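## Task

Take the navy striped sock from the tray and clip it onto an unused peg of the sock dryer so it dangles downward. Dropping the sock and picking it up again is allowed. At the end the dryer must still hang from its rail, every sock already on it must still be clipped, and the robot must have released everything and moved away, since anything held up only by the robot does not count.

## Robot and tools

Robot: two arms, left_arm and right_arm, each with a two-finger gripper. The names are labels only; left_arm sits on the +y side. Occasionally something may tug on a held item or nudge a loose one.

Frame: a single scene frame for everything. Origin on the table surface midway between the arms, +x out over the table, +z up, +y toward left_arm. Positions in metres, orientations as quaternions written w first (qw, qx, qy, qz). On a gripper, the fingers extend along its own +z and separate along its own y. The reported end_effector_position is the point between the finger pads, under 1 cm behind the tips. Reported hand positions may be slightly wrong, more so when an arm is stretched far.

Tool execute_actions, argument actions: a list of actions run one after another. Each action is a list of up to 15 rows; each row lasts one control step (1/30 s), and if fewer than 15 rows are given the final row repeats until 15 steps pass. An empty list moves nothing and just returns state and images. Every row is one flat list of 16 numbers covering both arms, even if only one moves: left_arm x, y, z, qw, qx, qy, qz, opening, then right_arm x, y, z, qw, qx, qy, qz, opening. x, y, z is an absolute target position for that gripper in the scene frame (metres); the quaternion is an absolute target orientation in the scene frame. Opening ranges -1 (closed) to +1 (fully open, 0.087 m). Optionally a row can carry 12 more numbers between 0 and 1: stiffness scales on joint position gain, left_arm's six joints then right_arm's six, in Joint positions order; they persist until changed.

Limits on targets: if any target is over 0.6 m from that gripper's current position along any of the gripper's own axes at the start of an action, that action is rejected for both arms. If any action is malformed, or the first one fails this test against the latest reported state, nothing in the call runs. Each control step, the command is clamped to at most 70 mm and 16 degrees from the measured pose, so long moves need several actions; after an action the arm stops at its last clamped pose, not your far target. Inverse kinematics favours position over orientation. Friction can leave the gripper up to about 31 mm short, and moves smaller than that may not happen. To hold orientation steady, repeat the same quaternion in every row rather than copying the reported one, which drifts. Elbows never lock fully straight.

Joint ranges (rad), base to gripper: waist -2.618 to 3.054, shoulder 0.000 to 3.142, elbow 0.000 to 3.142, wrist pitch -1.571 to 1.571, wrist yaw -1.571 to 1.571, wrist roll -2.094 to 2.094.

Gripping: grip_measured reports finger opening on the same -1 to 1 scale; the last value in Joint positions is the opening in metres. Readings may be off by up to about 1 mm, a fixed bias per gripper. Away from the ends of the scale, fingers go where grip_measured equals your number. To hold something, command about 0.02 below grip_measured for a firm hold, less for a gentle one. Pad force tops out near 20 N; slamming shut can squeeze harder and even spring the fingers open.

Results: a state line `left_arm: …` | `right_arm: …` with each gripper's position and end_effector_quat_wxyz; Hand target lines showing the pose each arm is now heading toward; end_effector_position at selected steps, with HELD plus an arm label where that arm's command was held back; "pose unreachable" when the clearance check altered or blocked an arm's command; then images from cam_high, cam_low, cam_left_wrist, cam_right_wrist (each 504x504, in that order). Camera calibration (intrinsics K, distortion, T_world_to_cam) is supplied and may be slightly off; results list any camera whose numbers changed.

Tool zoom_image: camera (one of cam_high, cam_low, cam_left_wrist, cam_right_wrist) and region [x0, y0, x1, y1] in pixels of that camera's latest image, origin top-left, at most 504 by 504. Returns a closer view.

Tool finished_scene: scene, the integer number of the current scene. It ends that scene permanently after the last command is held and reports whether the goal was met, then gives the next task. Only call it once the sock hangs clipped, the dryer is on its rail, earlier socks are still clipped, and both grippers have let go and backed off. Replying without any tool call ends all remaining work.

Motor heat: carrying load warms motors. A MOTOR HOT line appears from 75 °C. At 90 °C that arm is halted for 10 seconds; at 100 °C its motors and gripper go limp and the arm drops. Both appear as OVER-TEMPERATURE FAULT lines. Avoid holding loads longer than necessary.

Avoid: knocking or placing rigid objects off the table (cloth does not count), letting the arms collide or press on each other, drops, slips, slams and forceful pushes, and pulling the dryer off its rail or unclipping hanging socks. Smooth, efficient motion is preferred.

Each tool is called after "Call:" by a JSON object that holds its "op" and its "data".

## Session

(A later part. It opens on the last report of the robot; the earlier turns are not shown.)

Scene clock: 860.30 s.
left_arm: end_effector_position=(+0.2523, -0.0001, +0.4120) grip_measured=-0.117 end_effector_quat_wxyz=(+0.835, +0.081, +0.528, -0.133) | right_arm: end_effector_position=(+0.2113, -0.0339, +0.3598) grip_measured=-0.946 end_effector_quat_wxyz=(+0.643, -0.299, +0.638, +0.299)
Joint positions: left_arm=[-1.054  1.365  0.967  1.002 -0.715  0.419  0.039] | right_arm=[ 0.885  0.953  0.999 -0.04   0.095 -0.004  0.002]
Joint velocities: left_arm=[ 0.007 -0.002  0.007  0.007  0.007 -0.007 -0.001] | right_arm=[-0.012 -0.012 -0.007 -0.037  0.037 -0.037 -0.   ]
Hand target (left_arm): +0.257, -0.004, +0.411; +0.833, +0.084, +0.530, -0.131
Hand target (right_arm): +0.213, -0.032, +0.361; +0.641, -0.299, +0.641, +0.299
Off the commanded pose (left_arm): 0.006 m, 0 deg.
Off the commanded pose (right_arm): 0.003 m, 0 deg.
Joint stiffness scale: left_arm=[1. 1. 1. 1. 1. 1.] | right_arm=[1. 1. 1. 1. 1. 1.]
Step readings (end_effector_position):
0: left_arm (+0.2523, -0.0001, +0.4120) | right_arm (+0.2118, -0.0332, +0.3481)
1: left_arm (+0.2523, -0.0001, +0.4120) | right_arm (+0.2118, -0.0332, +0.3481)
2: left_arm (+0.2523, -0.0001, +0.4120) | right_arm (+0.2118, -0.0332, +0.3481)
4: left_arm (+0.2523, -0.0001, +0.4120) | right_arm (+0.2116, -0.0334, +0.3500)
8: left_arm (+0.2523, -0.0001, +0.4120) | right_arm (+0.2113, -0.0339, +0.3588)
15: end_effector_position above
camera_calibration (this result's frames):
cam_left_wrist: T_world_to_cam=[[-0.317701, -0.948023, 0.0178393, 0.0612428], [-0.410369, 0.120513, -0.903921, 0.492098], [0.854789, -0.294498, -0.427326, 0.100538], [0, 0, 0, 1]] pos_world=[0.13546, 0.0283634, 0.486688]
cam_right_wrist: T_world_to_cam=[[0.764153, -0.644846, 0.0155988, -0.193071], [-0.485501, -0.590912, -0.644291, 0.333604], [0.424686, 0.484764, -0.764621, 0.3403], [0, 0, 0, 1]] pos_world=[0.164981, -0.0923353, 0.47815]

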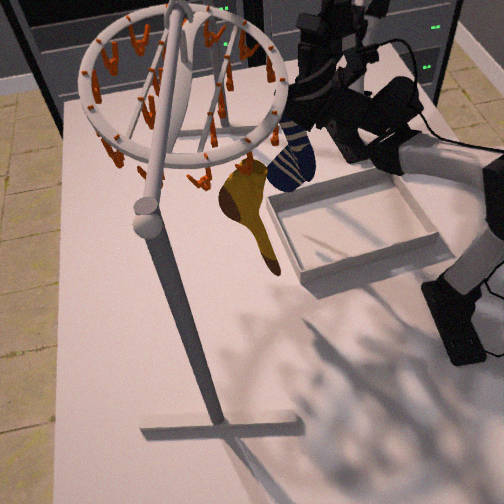

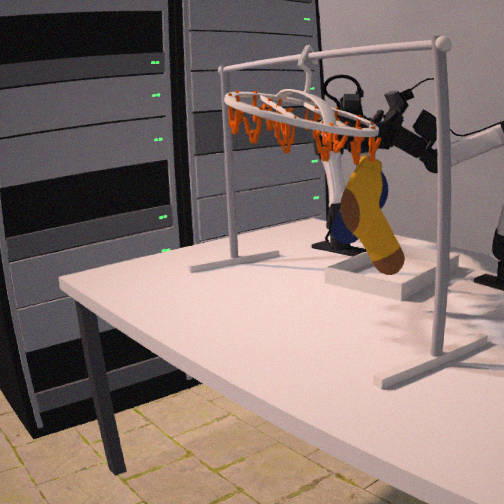

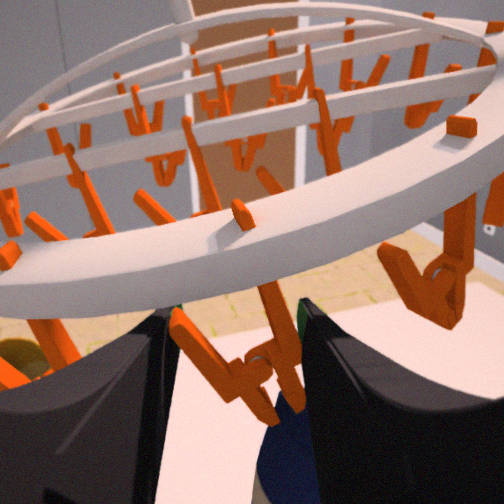

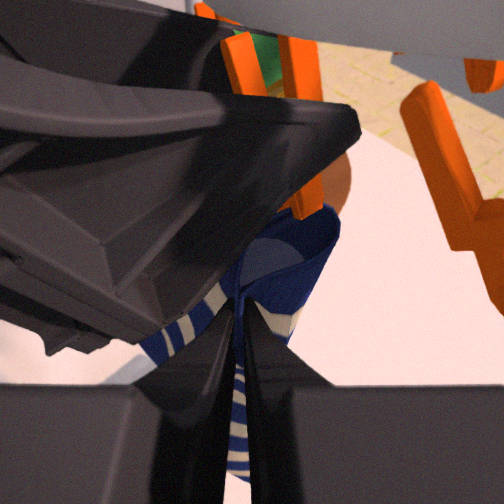

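Call:
{"op": "execute_actions", "data": {"actions": [[[0.257,-0.004,0.411,0.833,0.084,0.53,-0.1315,-0.4,0.213,-0.033,0.362,0.641,-0.299,0.641,0.299,-1],[0.257,-0.004,0.411,0.833,0.084,0.53,-0.1315,-0.4,0.213,-0.033,0.364,0.641,-0.299,0.641,0.299,-1],[0.257,-0.004,0.411,0.833,0.084,0.53,-0.1315,-0.4,0.213,-0.033,0.366,0.641,-0.299,0.641,0.299,-1],[0.257,-0.004,0.411,0.833,0.084,0.53,-0.1315,-0.4,0.213,-0.033,0.368,0.641,-0.299,0.641,0.299,-1]]]}}

Call:
{"op": "zoom_image", "data": {"camera": "cam_left_wrist", "region": [200,340,364,504]}}

Call:
{"op": "zoom_image", "data": {"camera": "cam_right_wrist", "region": [200,100,400,300]}}

Scene clock: 870.00 s.
left_arm: end_effector_position=(+0.2523, -0.0001, +0.4120) grip_measured=-0.117 end_effector_quat_wxyz=(+0.835, +0.081, +0.528, -0.133) | right_arm: end_effector_position=(+0.2102, -0.0355, +0.3696) grip_measured=-0.946 end_effector_quat_wxyz=(+0.646, -0.298, +0.635, +0.301)
Joint positions: left_arm=[-1.054  1.365  0.967  1.002 -0.715  0.419  0.039] | right_arm=[ 0.885  0.953  1.029 -0.059  0.095 -0.004  0.002]
Joint velocities: left_arm=[-0.012 -0.002 -0.002  0.051 -0.007 -0.051 -0.001] | right_arm=[-0.002  0.002 -0.012 -0.066  0.007 -0.081 -0.   ]
Hand target (left_arm): +0.257, -0.004, +0.411; +0.833, +0.084, +0.530, -0.131
Hand target (right_arm): +0.213, -0.033, +0.368; +0.641, -0.299, +0.641, +0.299
Off the commanded pose (left_arm): 0.006 m, 0 deg.
Off the commanded pose (right_arm): 0.004 m, 1 deg.
Joint stiffness scale: left_arm=[1. 1. 1. 1. 1. 1.] | right_arm=[1. 1. 1. 1. 1. 1.]
Step readings (end_effector_position):
0: left_arm (+0.2523, -0.0001, +0.4120) | right_arm (+0.2113, -0.0339, +0.3598)
1: left_arm (+0.2523, -0.0001, +0.4120) | right_arm (+0.2113, -0.0339, +0.3598)
2: left_arm (+0.2523, -0.0001, +0.4120) | right_arm (+0.2112, -0.0340, +0.3599)
4: left_arm (+0.2523, -0.0001, +0.4120) | right_arm (+0.2108, -0.0346, +0.3618)
8: left_arm (+0.2523, -0.0001, +0.4120) | right_arm (+0.2103, -0.0353, +0.3703)
15: end_effector_position above
camera_calibration (this result's frames):
cam_left_wrist: T_world_to_cam=[[-0.317701, -0.948023, 0.0178393, 0.0612428], [-0.410369, 0.120513, -0.903921, 0.492098], [0.854789, -0.294498, -0.427326, 0.100538], [0, 0, 0, 1]] pos_world=[0.13546, 0.0283634, 0.486688]
cam_right_wrist: T_world_to_cam=[[0.764065, -0.644974, 0.0145866, -0.193018], [-0.481717, -0.585412, -0.652106, 0.340811], [0.42913, 0.491225, -0.757988, 0.345842], [0, 0, 0, 1]] pos_world=[0.163242, -0.0948636, 0.487204]

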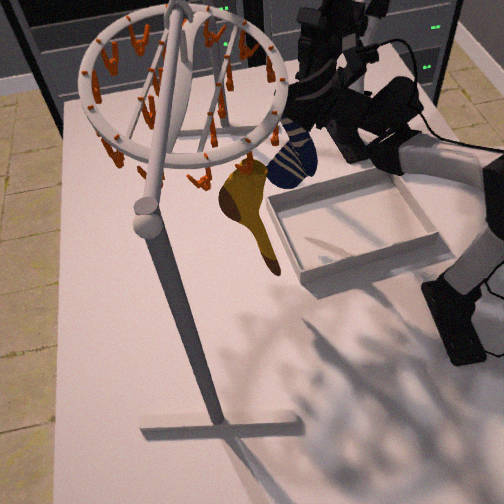

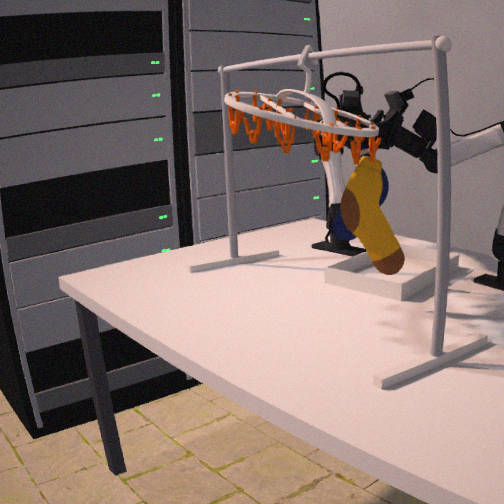

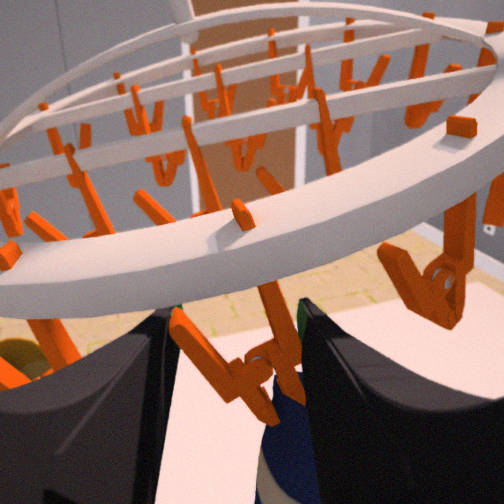

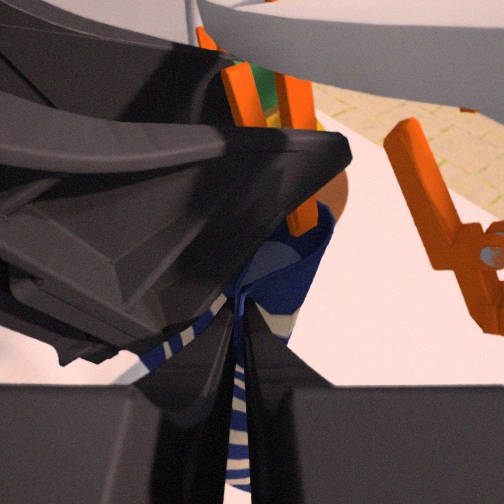

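Region (200, 340, 364, 504) of cam_left_wrist's 504x504 image, scaled by 3.073, with more detail than that image has.

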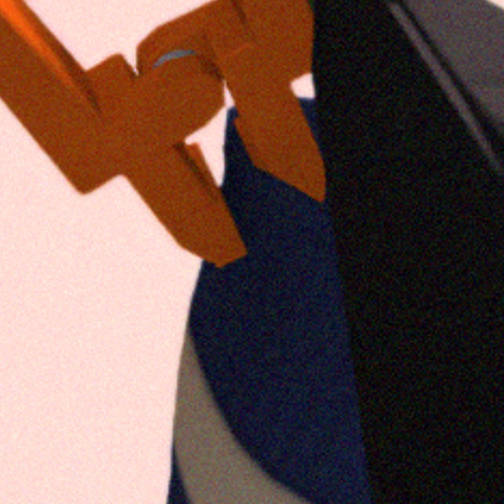

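Region (200, 100, 400, 300) of cam_right_wrist's 504x504 image, scaled by 2.520, with more detail than that image has.

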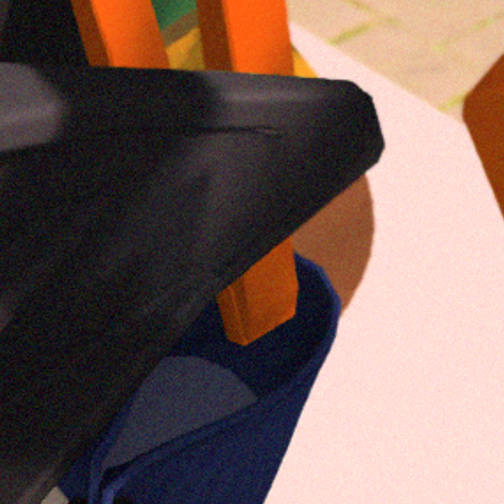

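Call:
{"op": "execute_actions", "data": {"actions": [[[0.257,-0.004,0.411,0.833,0.084,0.53,-0.1315,-0.4,0.212,-0.034,0.371,0.641,-0.299,0.641,0.299,-1],[0.257,-0.004,0.411,0.833,0.084,0.53,-0.1315,-0.4,0.212,-0.034,0.373,0.641,-0.299,0.641,0.299,-1],[0.257,-0.004,0.411,0.833,0.084,0.53,-0.1315,-0.4,0.212,-0.034,0.375,0.641,-0.299,0.641,0.299,-1]],[[0.257,-0.004,0.411,0.833,0.084,0.53,-0.1315,-0.4,0.212,-0.034,0.375,0.641,-0.299,0.641,0.299,-1]]]}}

Call:
{"op": "zoom_image", "data": {"camera": "cam_left_wrist", "region": [200,340,364,504]}}

Call:
{"op": "zoom_image", "data": {"camera": "cam_right_wrist", "region": [200,100,400,300]}}

Scene clock: 878.03 s.
left_arm: end_effector_position=(+0.2523, -0.0001, +0.4120) grip_measured=-0.117 end_effector_quat_wxyz=(+0.835, +0.081, +0.528, -0.133) | right_arm: end_effector_position=(+0.2088, -0.0375, +0.3768) grip_measured=-0.946 end_effector_quat_wxyz=(+0.646, -0.297, +0.635, +0.301)
Joint positions: left_arm=[-1.054  1.365  0.967  1.002 -0.715  0.419  0.039] | right_arm=[ 0.885  0.953  1.059 -0.089  0.095 -0.004  0.002]
Joint velocities: left_arm=[ 0.002  0.002  0.007  0.037 -0.022  0.022  0.001] | right_arm=[-0.012 -0.002 -0.017  0.037  0.007 -0.007 -0.   ]
Hand target (left_arm): +0.257, -0.004, +0.411; +0.833, +0.084, +0.530, -0.131
Hand target (right_arm): +0.212, -0.034, +0.375; +0.641, -0.299, +0.641, +0.299
Off the commanded pose (left_arm): 0.006 m, 0 deg.
Off the commanded pose (right_arm): 0.005 m, 1 deg.
Joint stiffness scale: left_arm=[1. 1. 1. 1. 1. 1.] | right_arm=[1. 1. 1. 1. 1. 1.]
Step readings (end_effector_position; steps 1 to 15: 1st action; 16 to 30: 2nd action):
0: left_arm (+0.2523, -0.0001, +0.4120) | right_arm (+0.2102, -0.0355, +0.3692)
1: left_arm (+0.2523, -0.0001, +0.4120) | right_arm (+0.2101, -0.0356, +0.3694)
2: left_arm (+0.2523, -0.0001, +0.4120) | right_arm (+0.2099, -0.0359, +0.3697)
4: left_arm (+0.2523, -0.0001, +0.4120) | right_arm (+0.2094, -0.0367, +0.3730)
8: left_arm (+0.2523, -0.0001, +0.4120) | right_arm (+0.2090, -0.0373, +0.3785)
15: left_arm (+0.2523, -0.0001, +0.4120) | right_arm (+0.2089, -0.0374, +0.3770)
16: left_arm (+0.2523, -0.0001, +0.4120) | right_arm (+0.2089, -0.0374, +0.3770)
17: left_arm (+0.2523, -0.0001, +0.4120) | right_arm (+0.2089, -0.0375, +0.3769)
19: left_arm (+0.2523, -0.0001, +0.4120) | right_arm (+0.2089, -0.0375, +0.3769)
23: left_arm (+0.2523, -0.0001, +0.4120) | right_arm (+0.2088, -0.0375, +0.3768)
30: end_effector_position above
camera_calibration (this result's frames):
cam_left_wrist: T_world_to_cam=[[-0.317701, -0.948023, 0.0178393, 0.0612428], [-0.410369, 0.120513, -0.903921, 0.492098], [0.854789, -0.294498, -0.427326, 0.100538], [0, 0, 0, 1]] pos_world=[0.13546, 0.0283634, 0.486688]
cam_right_wrist: T_world_to_cam=[[0.764062, -0.644979, 0.014549, -0.193347], [-0.481576, -0.585207, -0.652394, 0.343757], [0.429294, 0.491463, -0.757741, 0.352747], [0, 0, 0, 1]] pos_world=[0.161842, -0.0968978, 0.494369]

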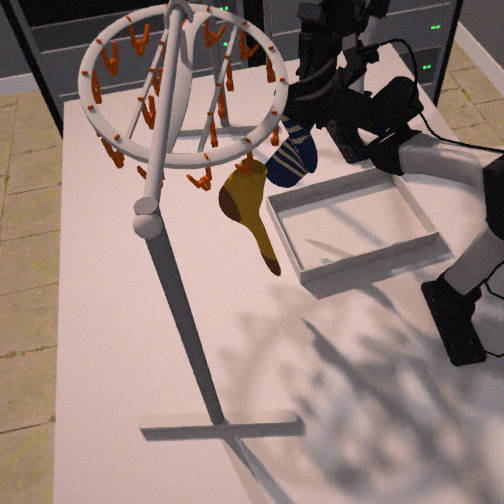

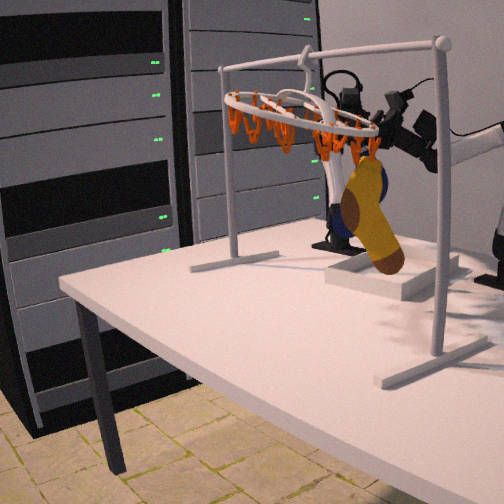

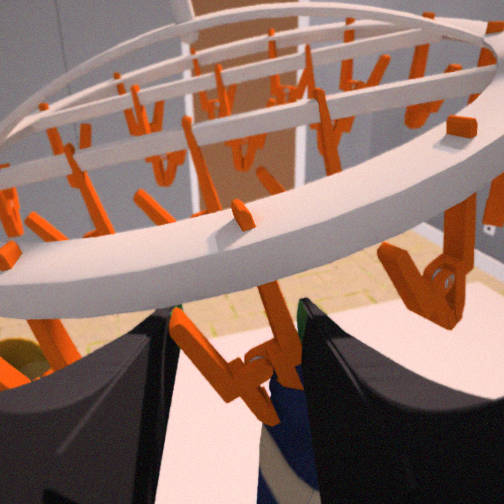

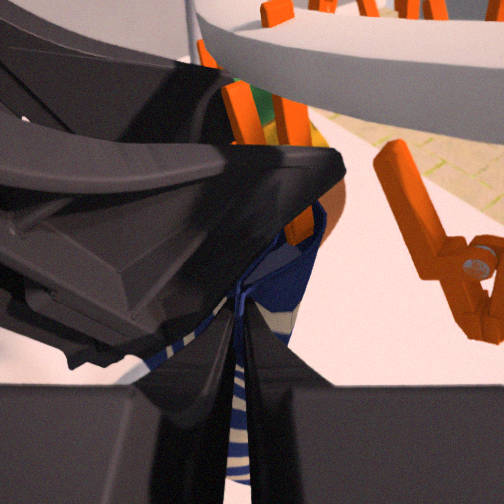

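Region (200, 340, 364, 504) of cam_left_wrist's 504x504 image, scaled by 3.073, with more detail than that image has.

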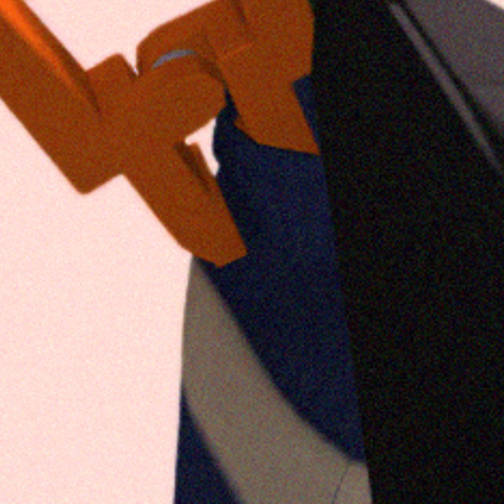

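Region (200, 100, 400, 300) of cam_right_wrist's 504x504 image, scaled by 2.520, with more detail than that image has.

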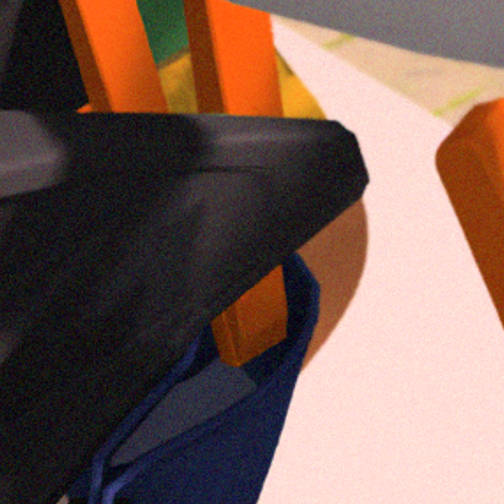

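Good. Release peg slowly.

Call:
{"op": "execute_actions", "data": {"actions": [[[0.257,-0.004,0.411,0.833,0.084,0.53,-0.1315,-0.15,0.209,-0.037,0.377,0.641,-0.299,0.641,0.299,-1],[0.257,-0.004,0.411,0.833,0.084,0.53,-0.1315,-0.1,0.209,-0.037,0.377,0.641,-0.299,0.641,0.299,-1],[0.257,-0.004,0.411,0.833,0.084,0.53,-0.1315,-0.08,0.209,-0.037,0.377,0.641,-0.299,0.641,0.299,-1],[0.257,-0.004,0.411,0.833,0.084,0.53,-0.1315,-0.05,0.209,-0.037,0.377,0.641,-0.299,0.641,0.299,-1],[0.257,-0.004,0.411,0.833,0.084,0.53,-0.1315,-0.02,0.209,-0.037,0.377,0.641,-0.299,0.641,0.299,-1],[0.257,-0.004,0.411,0.833,0.084,0.53,-0.1315,0.01,0.209,-0.037,0.377,0.641,-0.299,0.641,0.299,-1],[0.257,-0.004,0.411,0.833,0.084,0.53,-0.1315,0.04,0.209,-0.037,0.377,0.641,-0.299,0.641,0.299,-1],[0.257,-0.004,0.411,0.833,0.084,0.53,-0.1315,0.07,0.209,-0.037,0.377,0.641,-0.299,0.641,0.299,-1],[0.257,-0.004,0.411,0.833,0.084,0.53,-0.1315,0.1,0.209,-0.037,0.377,0.641,-0.299,0.641,0.299,-1],[0.257,-0.004,0.411,0.833,0.084,0.53,-0.1315,0.14,0.209,-0.037,0.377,0.641,-0.299,0.641,0.299,-1],[0.257,-0.004,0.411,0.833,0.084,0.53,-0.1315,0.18,0.209,-0.037,0.377,0.641,-0.299,0.641,0.299,-1],[0.257,-0.004,0.411,0.833,0.084,0.53,-0.1315,0.24,0.209,-0.037,0.377,0.641,-0.299,0.641,0.299,-1],[0.257,-0.004,0.411,0.833,0.084,0.53,-0.1315,0.3,0.209,-0.037,0.377,0.641,-0.299,0.641,0.299,-1],[0.257,-0.004,0.411,0.833,0.084,0.53,-0.1315,0.38,0.209,-0.037,0.377,0.641,-0.299,0.641,0.299,-1],[0.257,-0.004,0.411,0.833,0.084,0.53,-0.1315,0.45,0.209,-0.037,0.377,0.641,-0.299,0.641,0.299,-1]],[[0.257,-0.004,0.411,0.833,0.084,0.53,-0.1315,0.45,0.209,-0.037,0.377,0.641,-0.299,0.641,0.299,-0.9],[0.257,-0.004,0.411,0.833,0.084,0.53,-0.1315,0.45,0.209,-0.037,0.377,0.641,-0.299,0.641,0.299,-0.85]]]}}

Call:
{"op": "zoom_image", "data": {"camera": "cam_left_wrist", "region": [150,250,404,504]}}

Scene clock: 895.00 s.
left_arm: end_effector_position=(+0.2570, +0.0060, +0.4108) grip_measured=+0.449 end_effector_quat_wxyz=(+0.835, +0.073, +0.532, -0.123) | right_arm: end_effector_position=(+0.2130, -0.0420, +0.3721) grip_measured=-0.851 end_effector_quat_wxyz=(+0.646, -0.290, +0.645, +0.287)
Joint positions: left_arm=[-1.042  1.365  0.967  1.002 -0.731  0.422  0.063] | right_arm=[ 0.884  0.953  1.059 -0.107  0.126 -0.005  0.007]
Joint velocities: left_arm=[-0.007  0.007  0.012  0.037 -0.037 -0.066  0.   ] | right_arm=[-0.012 -0.012 -0.007  0.007  0.037  0.037  0.   ]
Hand target (left_arm): +0.257, -0.004, +0.411; +0.833, +0.084, +0.530, -0.131
Hand target (right_arm): +0.209, -0.037, +0.377; +0.641, -0.299, +0.641, +0.299
Off the commanded pose (left_arm): 0.010 m, 2 deg.
Off the commanded pose (right_arm): 0.008 m, 2 deg.
Joint stiffness scale: left_arm=[1. 1. 1. 1. 1. 1.] | right_arm=[1. 1. 1. 1. 1. 1.]
Step readings (end_effector_position; steps 1 to 15: 1st action; 16 to 30: 2nd action):
0: left_arm (+0.2523, -0.0001, +0.4120) | right_arm (+0.2088, -0.0375, +0.3768)
1: left_arm (+0.2523, -0.0001, +0.4120) | right_arm (+0.2088, -0.0375, +0.3764)
2: left_arm (+0.2523, -0.0001, +0.4120) | right_arm (+0.2088, -0.0376, +0.3758)
4: left_arm (+0.2523, -0.0001, +0.4120) | right_arm (+0.2087, -0.0377, +0.3746)
8: left_arm (+0.2523, -0.0001, +0.4120) | right_arm (+0.2085, -0.0379, +0.3735)
15: left_arm (+0.2563, +0.0049, +0.4111) | right_arm (+0.2111, -0.0403, +0.3723)
16: left_arm (+0.2569, +0.0056, +0.4110) | right_arm (+0.2117, -0.0409, +0.3723)
17: left_arm (+0.2570, +0.0059, +0.4109) | right_arm (+0.2124, -0.0415, +0.3722)
19: left_arm (+0.2570, +0.0060, +0.4108) | right_arm (+0.2129, -0.0419, +0.3722)
23: left_arm (+0.2570, +0.0060, +0.4108) | right_arm (+0.2130, -0.0420, +0.3722)
30: end_effector_position above
camera_calibration (this result's frames):
cam_left_wrist: T_world_to_cam=[[-0.291836, -0.956226, 0.0215246, 0.0604212], [-0.420283, 0.107988, -0.900945, 0.493611], [0.859182, -0.271975, -0.4334, 0.0990226], [0, 0, 0, 1]] pos_world=[0.140011, 0.0314037, 0.486332]
cam_right_wrist: T_world_to_cam=[[0.742662, -0.669455, 0.0168245, -0.196713], [-0.507459, -0.578988, -0.638168, 0.340543], [0.436966, 0.465405, -0.769713, 0.351397], [0, 0, 0, 1]] pos_world=[0.165354, -0.0980617, 0.491108]

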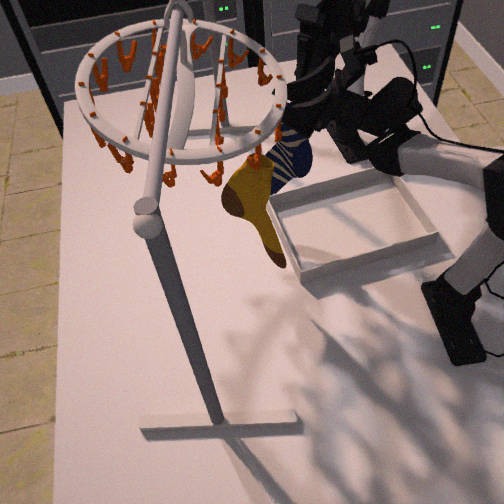

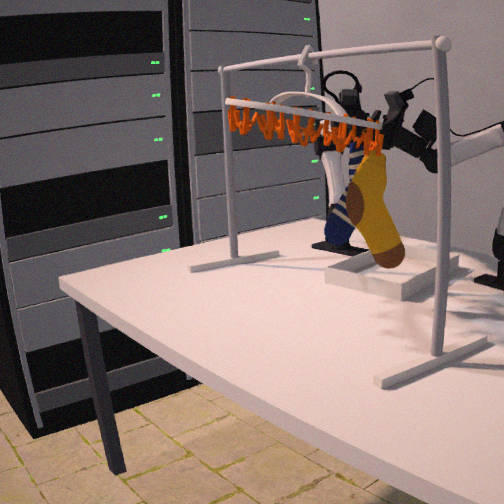

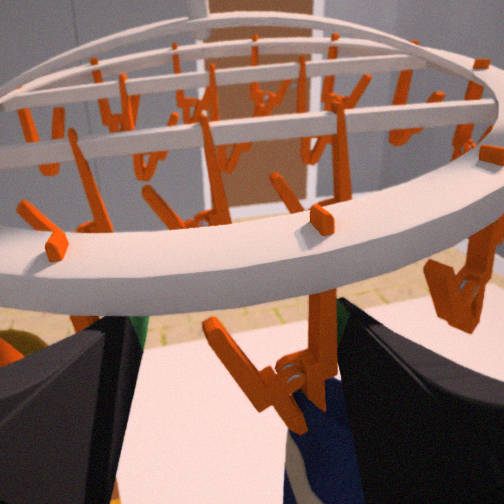

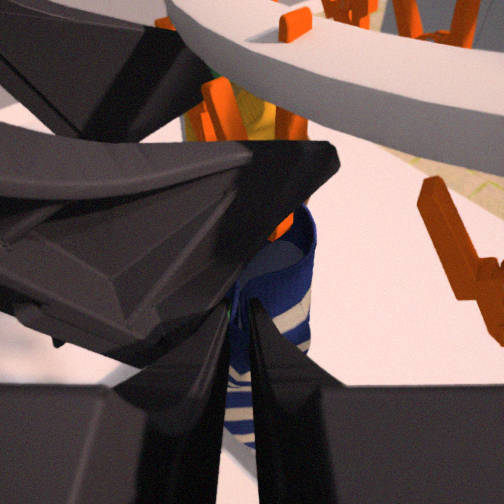

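Region (150, 250, 404, 504) of cam_left_wrist's 504x504 image, scaled by 1.984, with more detail than that image has.

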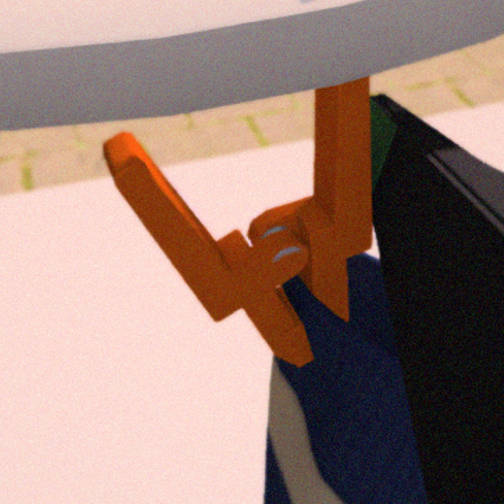

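Call:
{"op": "execute_actions", "data": {"actions": [[[0.257,0.004,0.411,0.833,0.084,0.53,-0.1315,0.45,0.213,-0.042,0.372,0.641,-0.299,0.641,0.299,-0.75],[0.257,0.004,0.411,0.833,0.084,0.53,-0.1315,0.45,0.213,-0.042,0.372,0.641,-0.299,0.641,0.299,-0.65],[0.257,0.004,0.411,0.833,0.084,0.53,-0.1315,0.45,0.213,-0.042,0.372,0.641,-0.299,0.641,0.299,-0.55],[0.257,0.004,0.411,0.833,0.084,0.53,-0.1315,0.45,0.213,-0.042,0.372,0.641,-0.299,0.641,0.299,-0.45],[0.257,0.004,0.411,0.833,0.084,0.53,-0.1315,0.45,0.210,-0.046,0.372,0.641,-0.299,0.641,0.299,-0.45],[0.257,0.004,0.411,0.833,0.084,0.53,-0.1315,0.45,0.206,-0.051,0.372,0.641,-0.299,0.641,0.299,-0.45],[0.257,0.004,0.411,0.833,0.084,0.53,-0.1315,0.45,0.202,-0.056,0.372,0.641,-0.299,0.641,0.299,-0.45],[0.257,0.004,0.411,0.833,0.084,0.53,-0.1315,0.45,0.197,-0.062,0.372,0.641,-0.299,0.641,0.299,-0.45],[0.257,0.004,0.411,0.833,0.084,0.53,-0.1315,0.45,0.192,-0.068,0.372,0.641,-0.299,0.641,0.299,-0.45],[0.257,0.004,0.411,0.833,0.084,0.53,-0.1315,0.45,0.186,-0.075,0.372,0.641,-0.299,0.641,0.299,-0.45],[0.257,0.004,0.411,0.833,0.084,0.53,-0.1315,0.45,0.180,-0.082,0.372,0.641,-0.299,0.641,0.299,-0.45],[0.257,0.004,0.411,0.833,0.084,0.53,-0.1315,0.45,0.174,-0.089,0.372,0.641,-0.299,0.641,0.299,-0.45],[0.257,0.004,0.411,0.833,0.084,0.53,-0.1315,0.45,0.168,-0.096,0.372,0.641,-0.299,0.641,0.299,-0.45],[0.257,0.004,0.411,0.833,0.084,0.53,-0.1315,0.45,0.162,-0.103,0.372,0.641,-0.299,0.641,0.299,-0.45],[0.257,0.004,0.411,0.833,0.084,0.53,-0.1315,0.45,0.156,-0.11,0.372,0.641,-0.299,0.641,0.299,-0.45]],[[0.25,0.004,0.408,0.833,0.084,0.53,-0.1315,0.45,0.15,-0.118,0.37,0.641,-0.299,0.641,0.299,-0.45],[0.243,0.006,0.405,0.833,0.084,0.53,-0.1315,0.45,0.144,-0.126,0.37,0.641,-0.299,0.641,0.299,-0.45],[0.236,0.008,0.401,0.833,0.084,0.53,-0.1315,0.45,0.138,-0.134,0.37,0.641,-0.299,0.641,0.299,-0.45],[0.228,0.011,0.397,0.833,0.084,0.53,-0.1315,0.45,0.132,-0.142,0.37,0.641,-0.299,0.641,0.299,-0.45],[0.22,0.014,0.393,0.833,0.084,0.53,-0.1315,0.45,0.126,-0.15,0.37,0.641,-0.299,0.641,0.299,-0.45],[0.21,0.017,0.389,0.833,0.084,0.53,-0.1315,0.45,0.12,-0.158,0.37,0.641,-0.299,0.641,0.299,-0.45],[0.2,0.02,0.385,0.833,0.084,0.53,-0.1315,0.45,0.114,-0.166,0.37,0.641,-0.299,0.641,0.299,-0.45],[0.19,0.024,0.381,0.833,0.084,0.53,-0.1315,0.45,0.108,-0.174,0.37,0.641,-0.299,0.641,0.299,-0.45],[0.18,0.028,0.377,0.833,0.084,0.53,-0.1315,0.45,0.102,-0.182,0.37,0.641,-0.299,0.641,0.299,-0.45],[0.17,0.032,0.373,0.833,0.084,0.53,-0.1315,0.45,0.096,-0.19,0.37,0.641,-0.299,0.641,0.299,-0.45],[0.16,0.036,0.37,0.833,0.084,0.53,-0.1315,0.45,0.09,-0.2,0.37,0.641,-0.299,0.641,0.299,-0.45]]]}}

Scene clock: 913.93 s.
left_arm: end_effector_position=(+0.1625, +0.0187, +0.3697) grip_measured=+0.450 end_effector_quat_wxyz=(+0.822, +0.113, +0.534, -0.160) | right_arm: end_effector_position=(+0.0942, -0.1893, +0.3863) grip_measured=-0.450 end_effector_quat_wxyz=(+0.655, -0.301, +0.609, +0.333)
Joint positions: left_arm=[-1.345  1.176  0.665  1.207 -0.889  0.591  0.063] | right_arm=[ 1.011  0.331  1.066 -0.656  0.165 -0.002  0.024]
Joint velocities: left_arm=[-0.256 -0.002 -0.115  0.696 -0.388  0.476 -0.   ] | right_arm=[-0.227 -0.159  0.227 -0.549 -0.11   0.066 -0.001]
Hand target (left_arm): +0.162, +0.036, +0.368; +0.826, +0.091, +0.539, -0.137
Hand target (right_arm): +0.090, -0.198, +0.369; +0.633, -0.310, +0.634, +0.319
Off the commanded pose (left_arm): 0.018 m, 5 deg.
Off the commanded pose (right_arm): 0.020 m, 6 deg.
Joint stiffness scale: left_arm=[1. 1. 1. 1. 1. 1.] | right_arm=[1. 1. 1. 1. 1. 1.]
Step readings (end_effector_position; steps 1 to 15: 1st action; 16 to 30: 2nd action):
0: left_arm (+0.2570, +0.0060, +0.4108) | right_arm (+0.2130, -0.0420, +0.3721)
1: left_arm (+0.2573, +0.0065, +0.4109) | right_arm (+0.2142, -0.0430, +0.3721)
2: left_arm (+0.2575, +0.0064, +0.4110) | right_arm (+0.2159, -0.0442, +0.3722)
4: left_arm (+0.2574, +0.0064, +0.4111) | right_arm (+0.2187, -0.0464, +0.3722)
8: left_arm (+0.2569, +0.0055, +0.4117) | right_arm (+0.2146, -0.0509, +0.3735)
15: left_arm (+0.2566, +0.0035, +0.4110) | right_arm (+0.1753, -0.0902, +0.3911)
16: left_arm (+0.2564, +0.0033, +0.4110) | right_arm (+0.1682, -0.0970, +0.3942)
17: left_arm (+0.2551, +0.0030, +0.4104) | right_arm (+0.1617, -0.1043, +0.3966)
19: left_arm (+0.2467, +0.0030, +0.4052) | right_arm (+0.1489, -0.1191, +0.3994)
23: left_arm (+0.2147, +0.0049, +0.3871) | right_arm (+0.1247, -0.1471, +0.3956)
30: end_effector_position above
camera_calibration (this result's frames):
cam_left_wrist: T_world_to_cam=[[-0.393148, -0.919474, -0.00128018, 0.0700157], [-0.415664, 0.178971, -0.891736, 0.410024], [0.820157, -0.350052, -0.452555, 0.180774], [0, 0, 0, 1]] pos_world=[0.049696, 0.0542755, 0.447533]
cam_right_wrist: T_world_to_cam=[[0.798697, -0.601733, 0.000130027, -0.19334], [-0.430781, -0.571938, -0.698079, 0.221236], [0.420132, 0.557498, -0.71602, 0.481041], [0, 0, 0, 1]] pos_world=[0.0476238, -0.257985, 0.498901]

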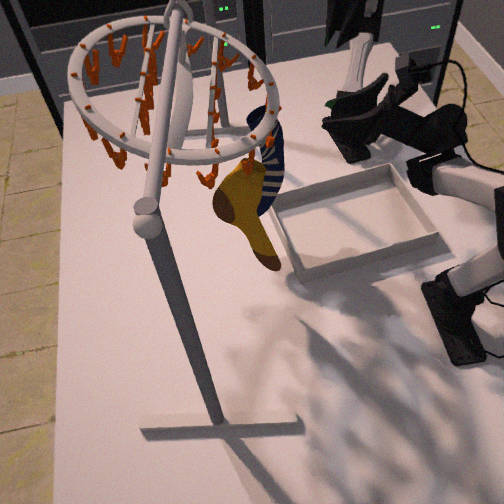

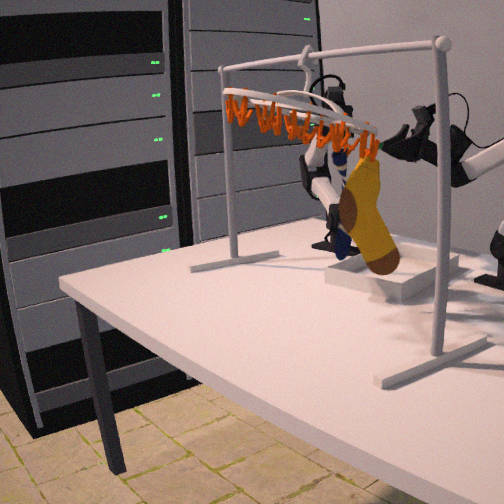

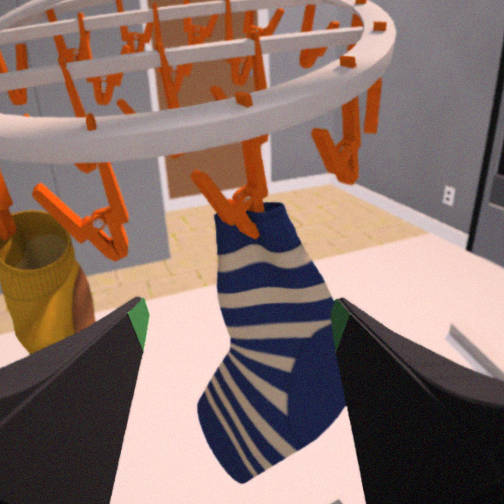

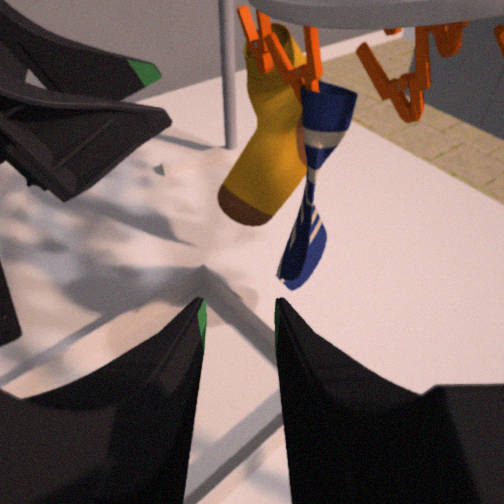

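Hanging. Move clear further.

Call:
{"op": "execute_actions", "data": {"actions": [[[0.14,0.07,0.36,0.826,0.091,0.539,-0.137,0.45,0.07,-0.22,0.37,0.641,-0.299,0.641,0.299,0],[0.12,0.1,0.35,0.826,0.091,0.539,-0.137,0.45,0.06,-0.23,0.36,0.641,-0.299,0.641,0.299,0],[0.1,0.13,0.34,0.826,0.091,0.539,-0.137,0.45,0.06,-0.23,0.36,0.641,-0.299,0.641,0.299,0]],[[0.09,0.15,0.33,0.826,0.091,0.539,-0.137,0.45,0.06,-0.23,0.36,0.641,-0.299,0.641,0.299,0]]]}}

Scene clock: 919.83 s.
left_arm: end_effector_position=(+0.0918, +0.1457, +0.3362) grip_measured=+0.450 end_effector_quat_wxyz=(+0.809, +0.156, +0.530, -0.198) | right_arm: end_effector_position=(+0.0657, -0.2278, +0.3586) grip_measured=+0.000 end_effector_quat_wxyz=(+0.642, -0.292, +0.645, +0.295)
Joint positions: left_arm=[-1.882  0.582  0.253  1.567 -1.147  1.254  0.063] | right_arm=[ 0.67   0.22   1.126 -0.909 -0.102  0.006  0.044]
Joint velocities: left_arm=[-0.027 -0.012 -0.012 -0.022  0.051  0.139 -0.001] | right_arm=[-0.027  0.007 -0.002 -0.022 -0.066 -0.095  0.   ]
Hand target (left_arm): +0.092, +0.148, +0.330; +0.809, +0.163, +0.531, -0.192
Hand target (right_arm): +0.060, -0.230, +0.360; +0.641, -0.299, +0.641, +0.299
Off the commanded pose (left_arm): 0.008 m, 10 deg.
Off the commanded pose (right_arm): 0.006 m, 1 deg.
Joint stiffness scale: left_arm=[1. 1. 1. 1. 1. 1.] | right_arm=[1. 1. 1. 1. 1. 1.]
joint sent to its limit (left arm) — the command would take joint 4 (wrist pitch) past its upper limit, so that joint was sent only as far as its limit.
Step readings (end_effector_position; steps 1 to 15: 1st action; 16 to 30: 2nd action):
0: left_arm (+0.1638, +0.0337, +0.3746) | right_arm (+0.0926, -0.1946, +0.3688)
1: left_arm (+0.1617, +0.0361, +0.3727) | right_arm (+0.0908, -0.1962, +0.3680)
2: left_arm (+0.1557, +0.0426, +0.3660) | right_arm (+0.0882, -0.2000, +0.3665)
4: left_arm (+0.1411, +0.0630, +0.3538) | right_arm (+0.0811, -0.2123, +0.3641)
8: left_arm (+0.1164, +0.1020, +0.3485) | right_arm (+0.0728, -0.2307, +0.3685)
15: left_arm (+0.1014, +0.1209, +0.3474) | right_arm (+0.0668, -0.2282, +0.3615)
16: left_arm (+0.1003, +0.1229, +0.3458) | right_arm (+0.0665, -0.2280, +0.3609)
17: left_arm (+0.0977, +0.1254, +0.3425) | right_arm (+0.0663, -0.2279, +0.3603)
19: left_arm (+0.0952, +0.1328, +0.3380) | right_arm (+0.0660, -0.2279, +0.3597)
23: left_arm (+0.0927, +0.1424, +0.3378) | right_arm (+0.0658, -0.2278, +0.3590)
30: end_effector_position above
camera_calibration (this result's frames):
cam_left_wrist: T_world_to_cam=[[-0.494951, -0.868462, -0.0282435, 0.169963], [-0.393295, 0.252893, -0.883948, 0.312563], [0.774817, -0.426403, -0.466732, 0.288044], [0, 0, 0, 1]] pos_world=[-0.016129, 0.191384, 0.415529]
cam_right_wrist: T_world_to_cam=[[0.752624, -0.658429, 0.00526164, -0.205435], [-0.504694, -0.581991, -0.63763, 0.148535], [0.422896, 0.47724, -0.770325, 0.495671], [0, 0, 0, 1]] pos_world=[0.0199623, -0.285373, 0.477619]

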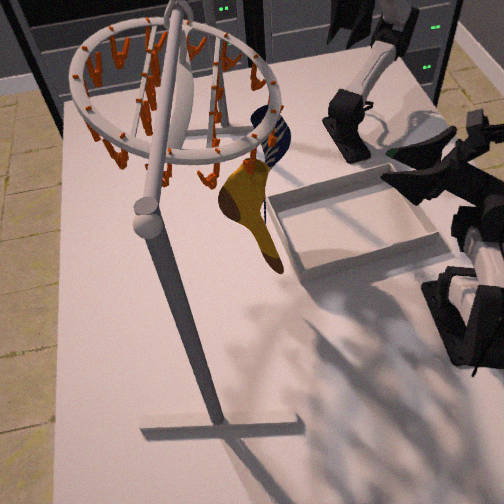

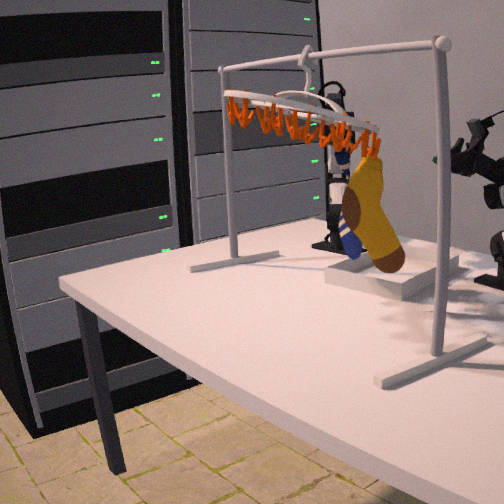

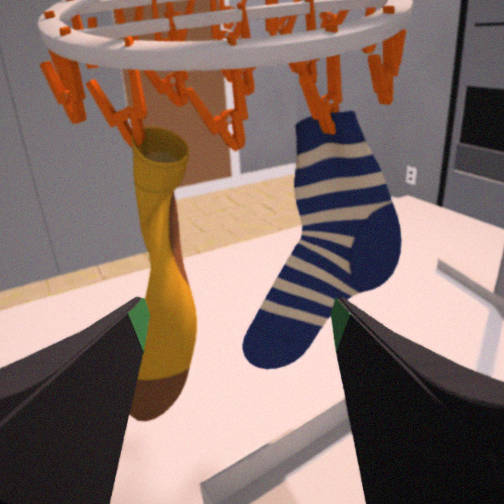

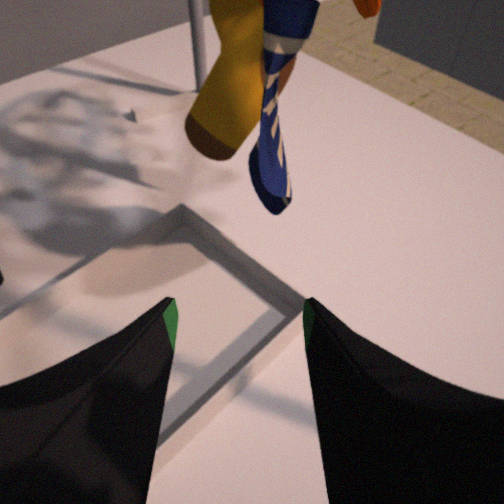

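Call:
{"op": "finished_scene", "data": {"scene": 1}}

The scene is finished: the task was done.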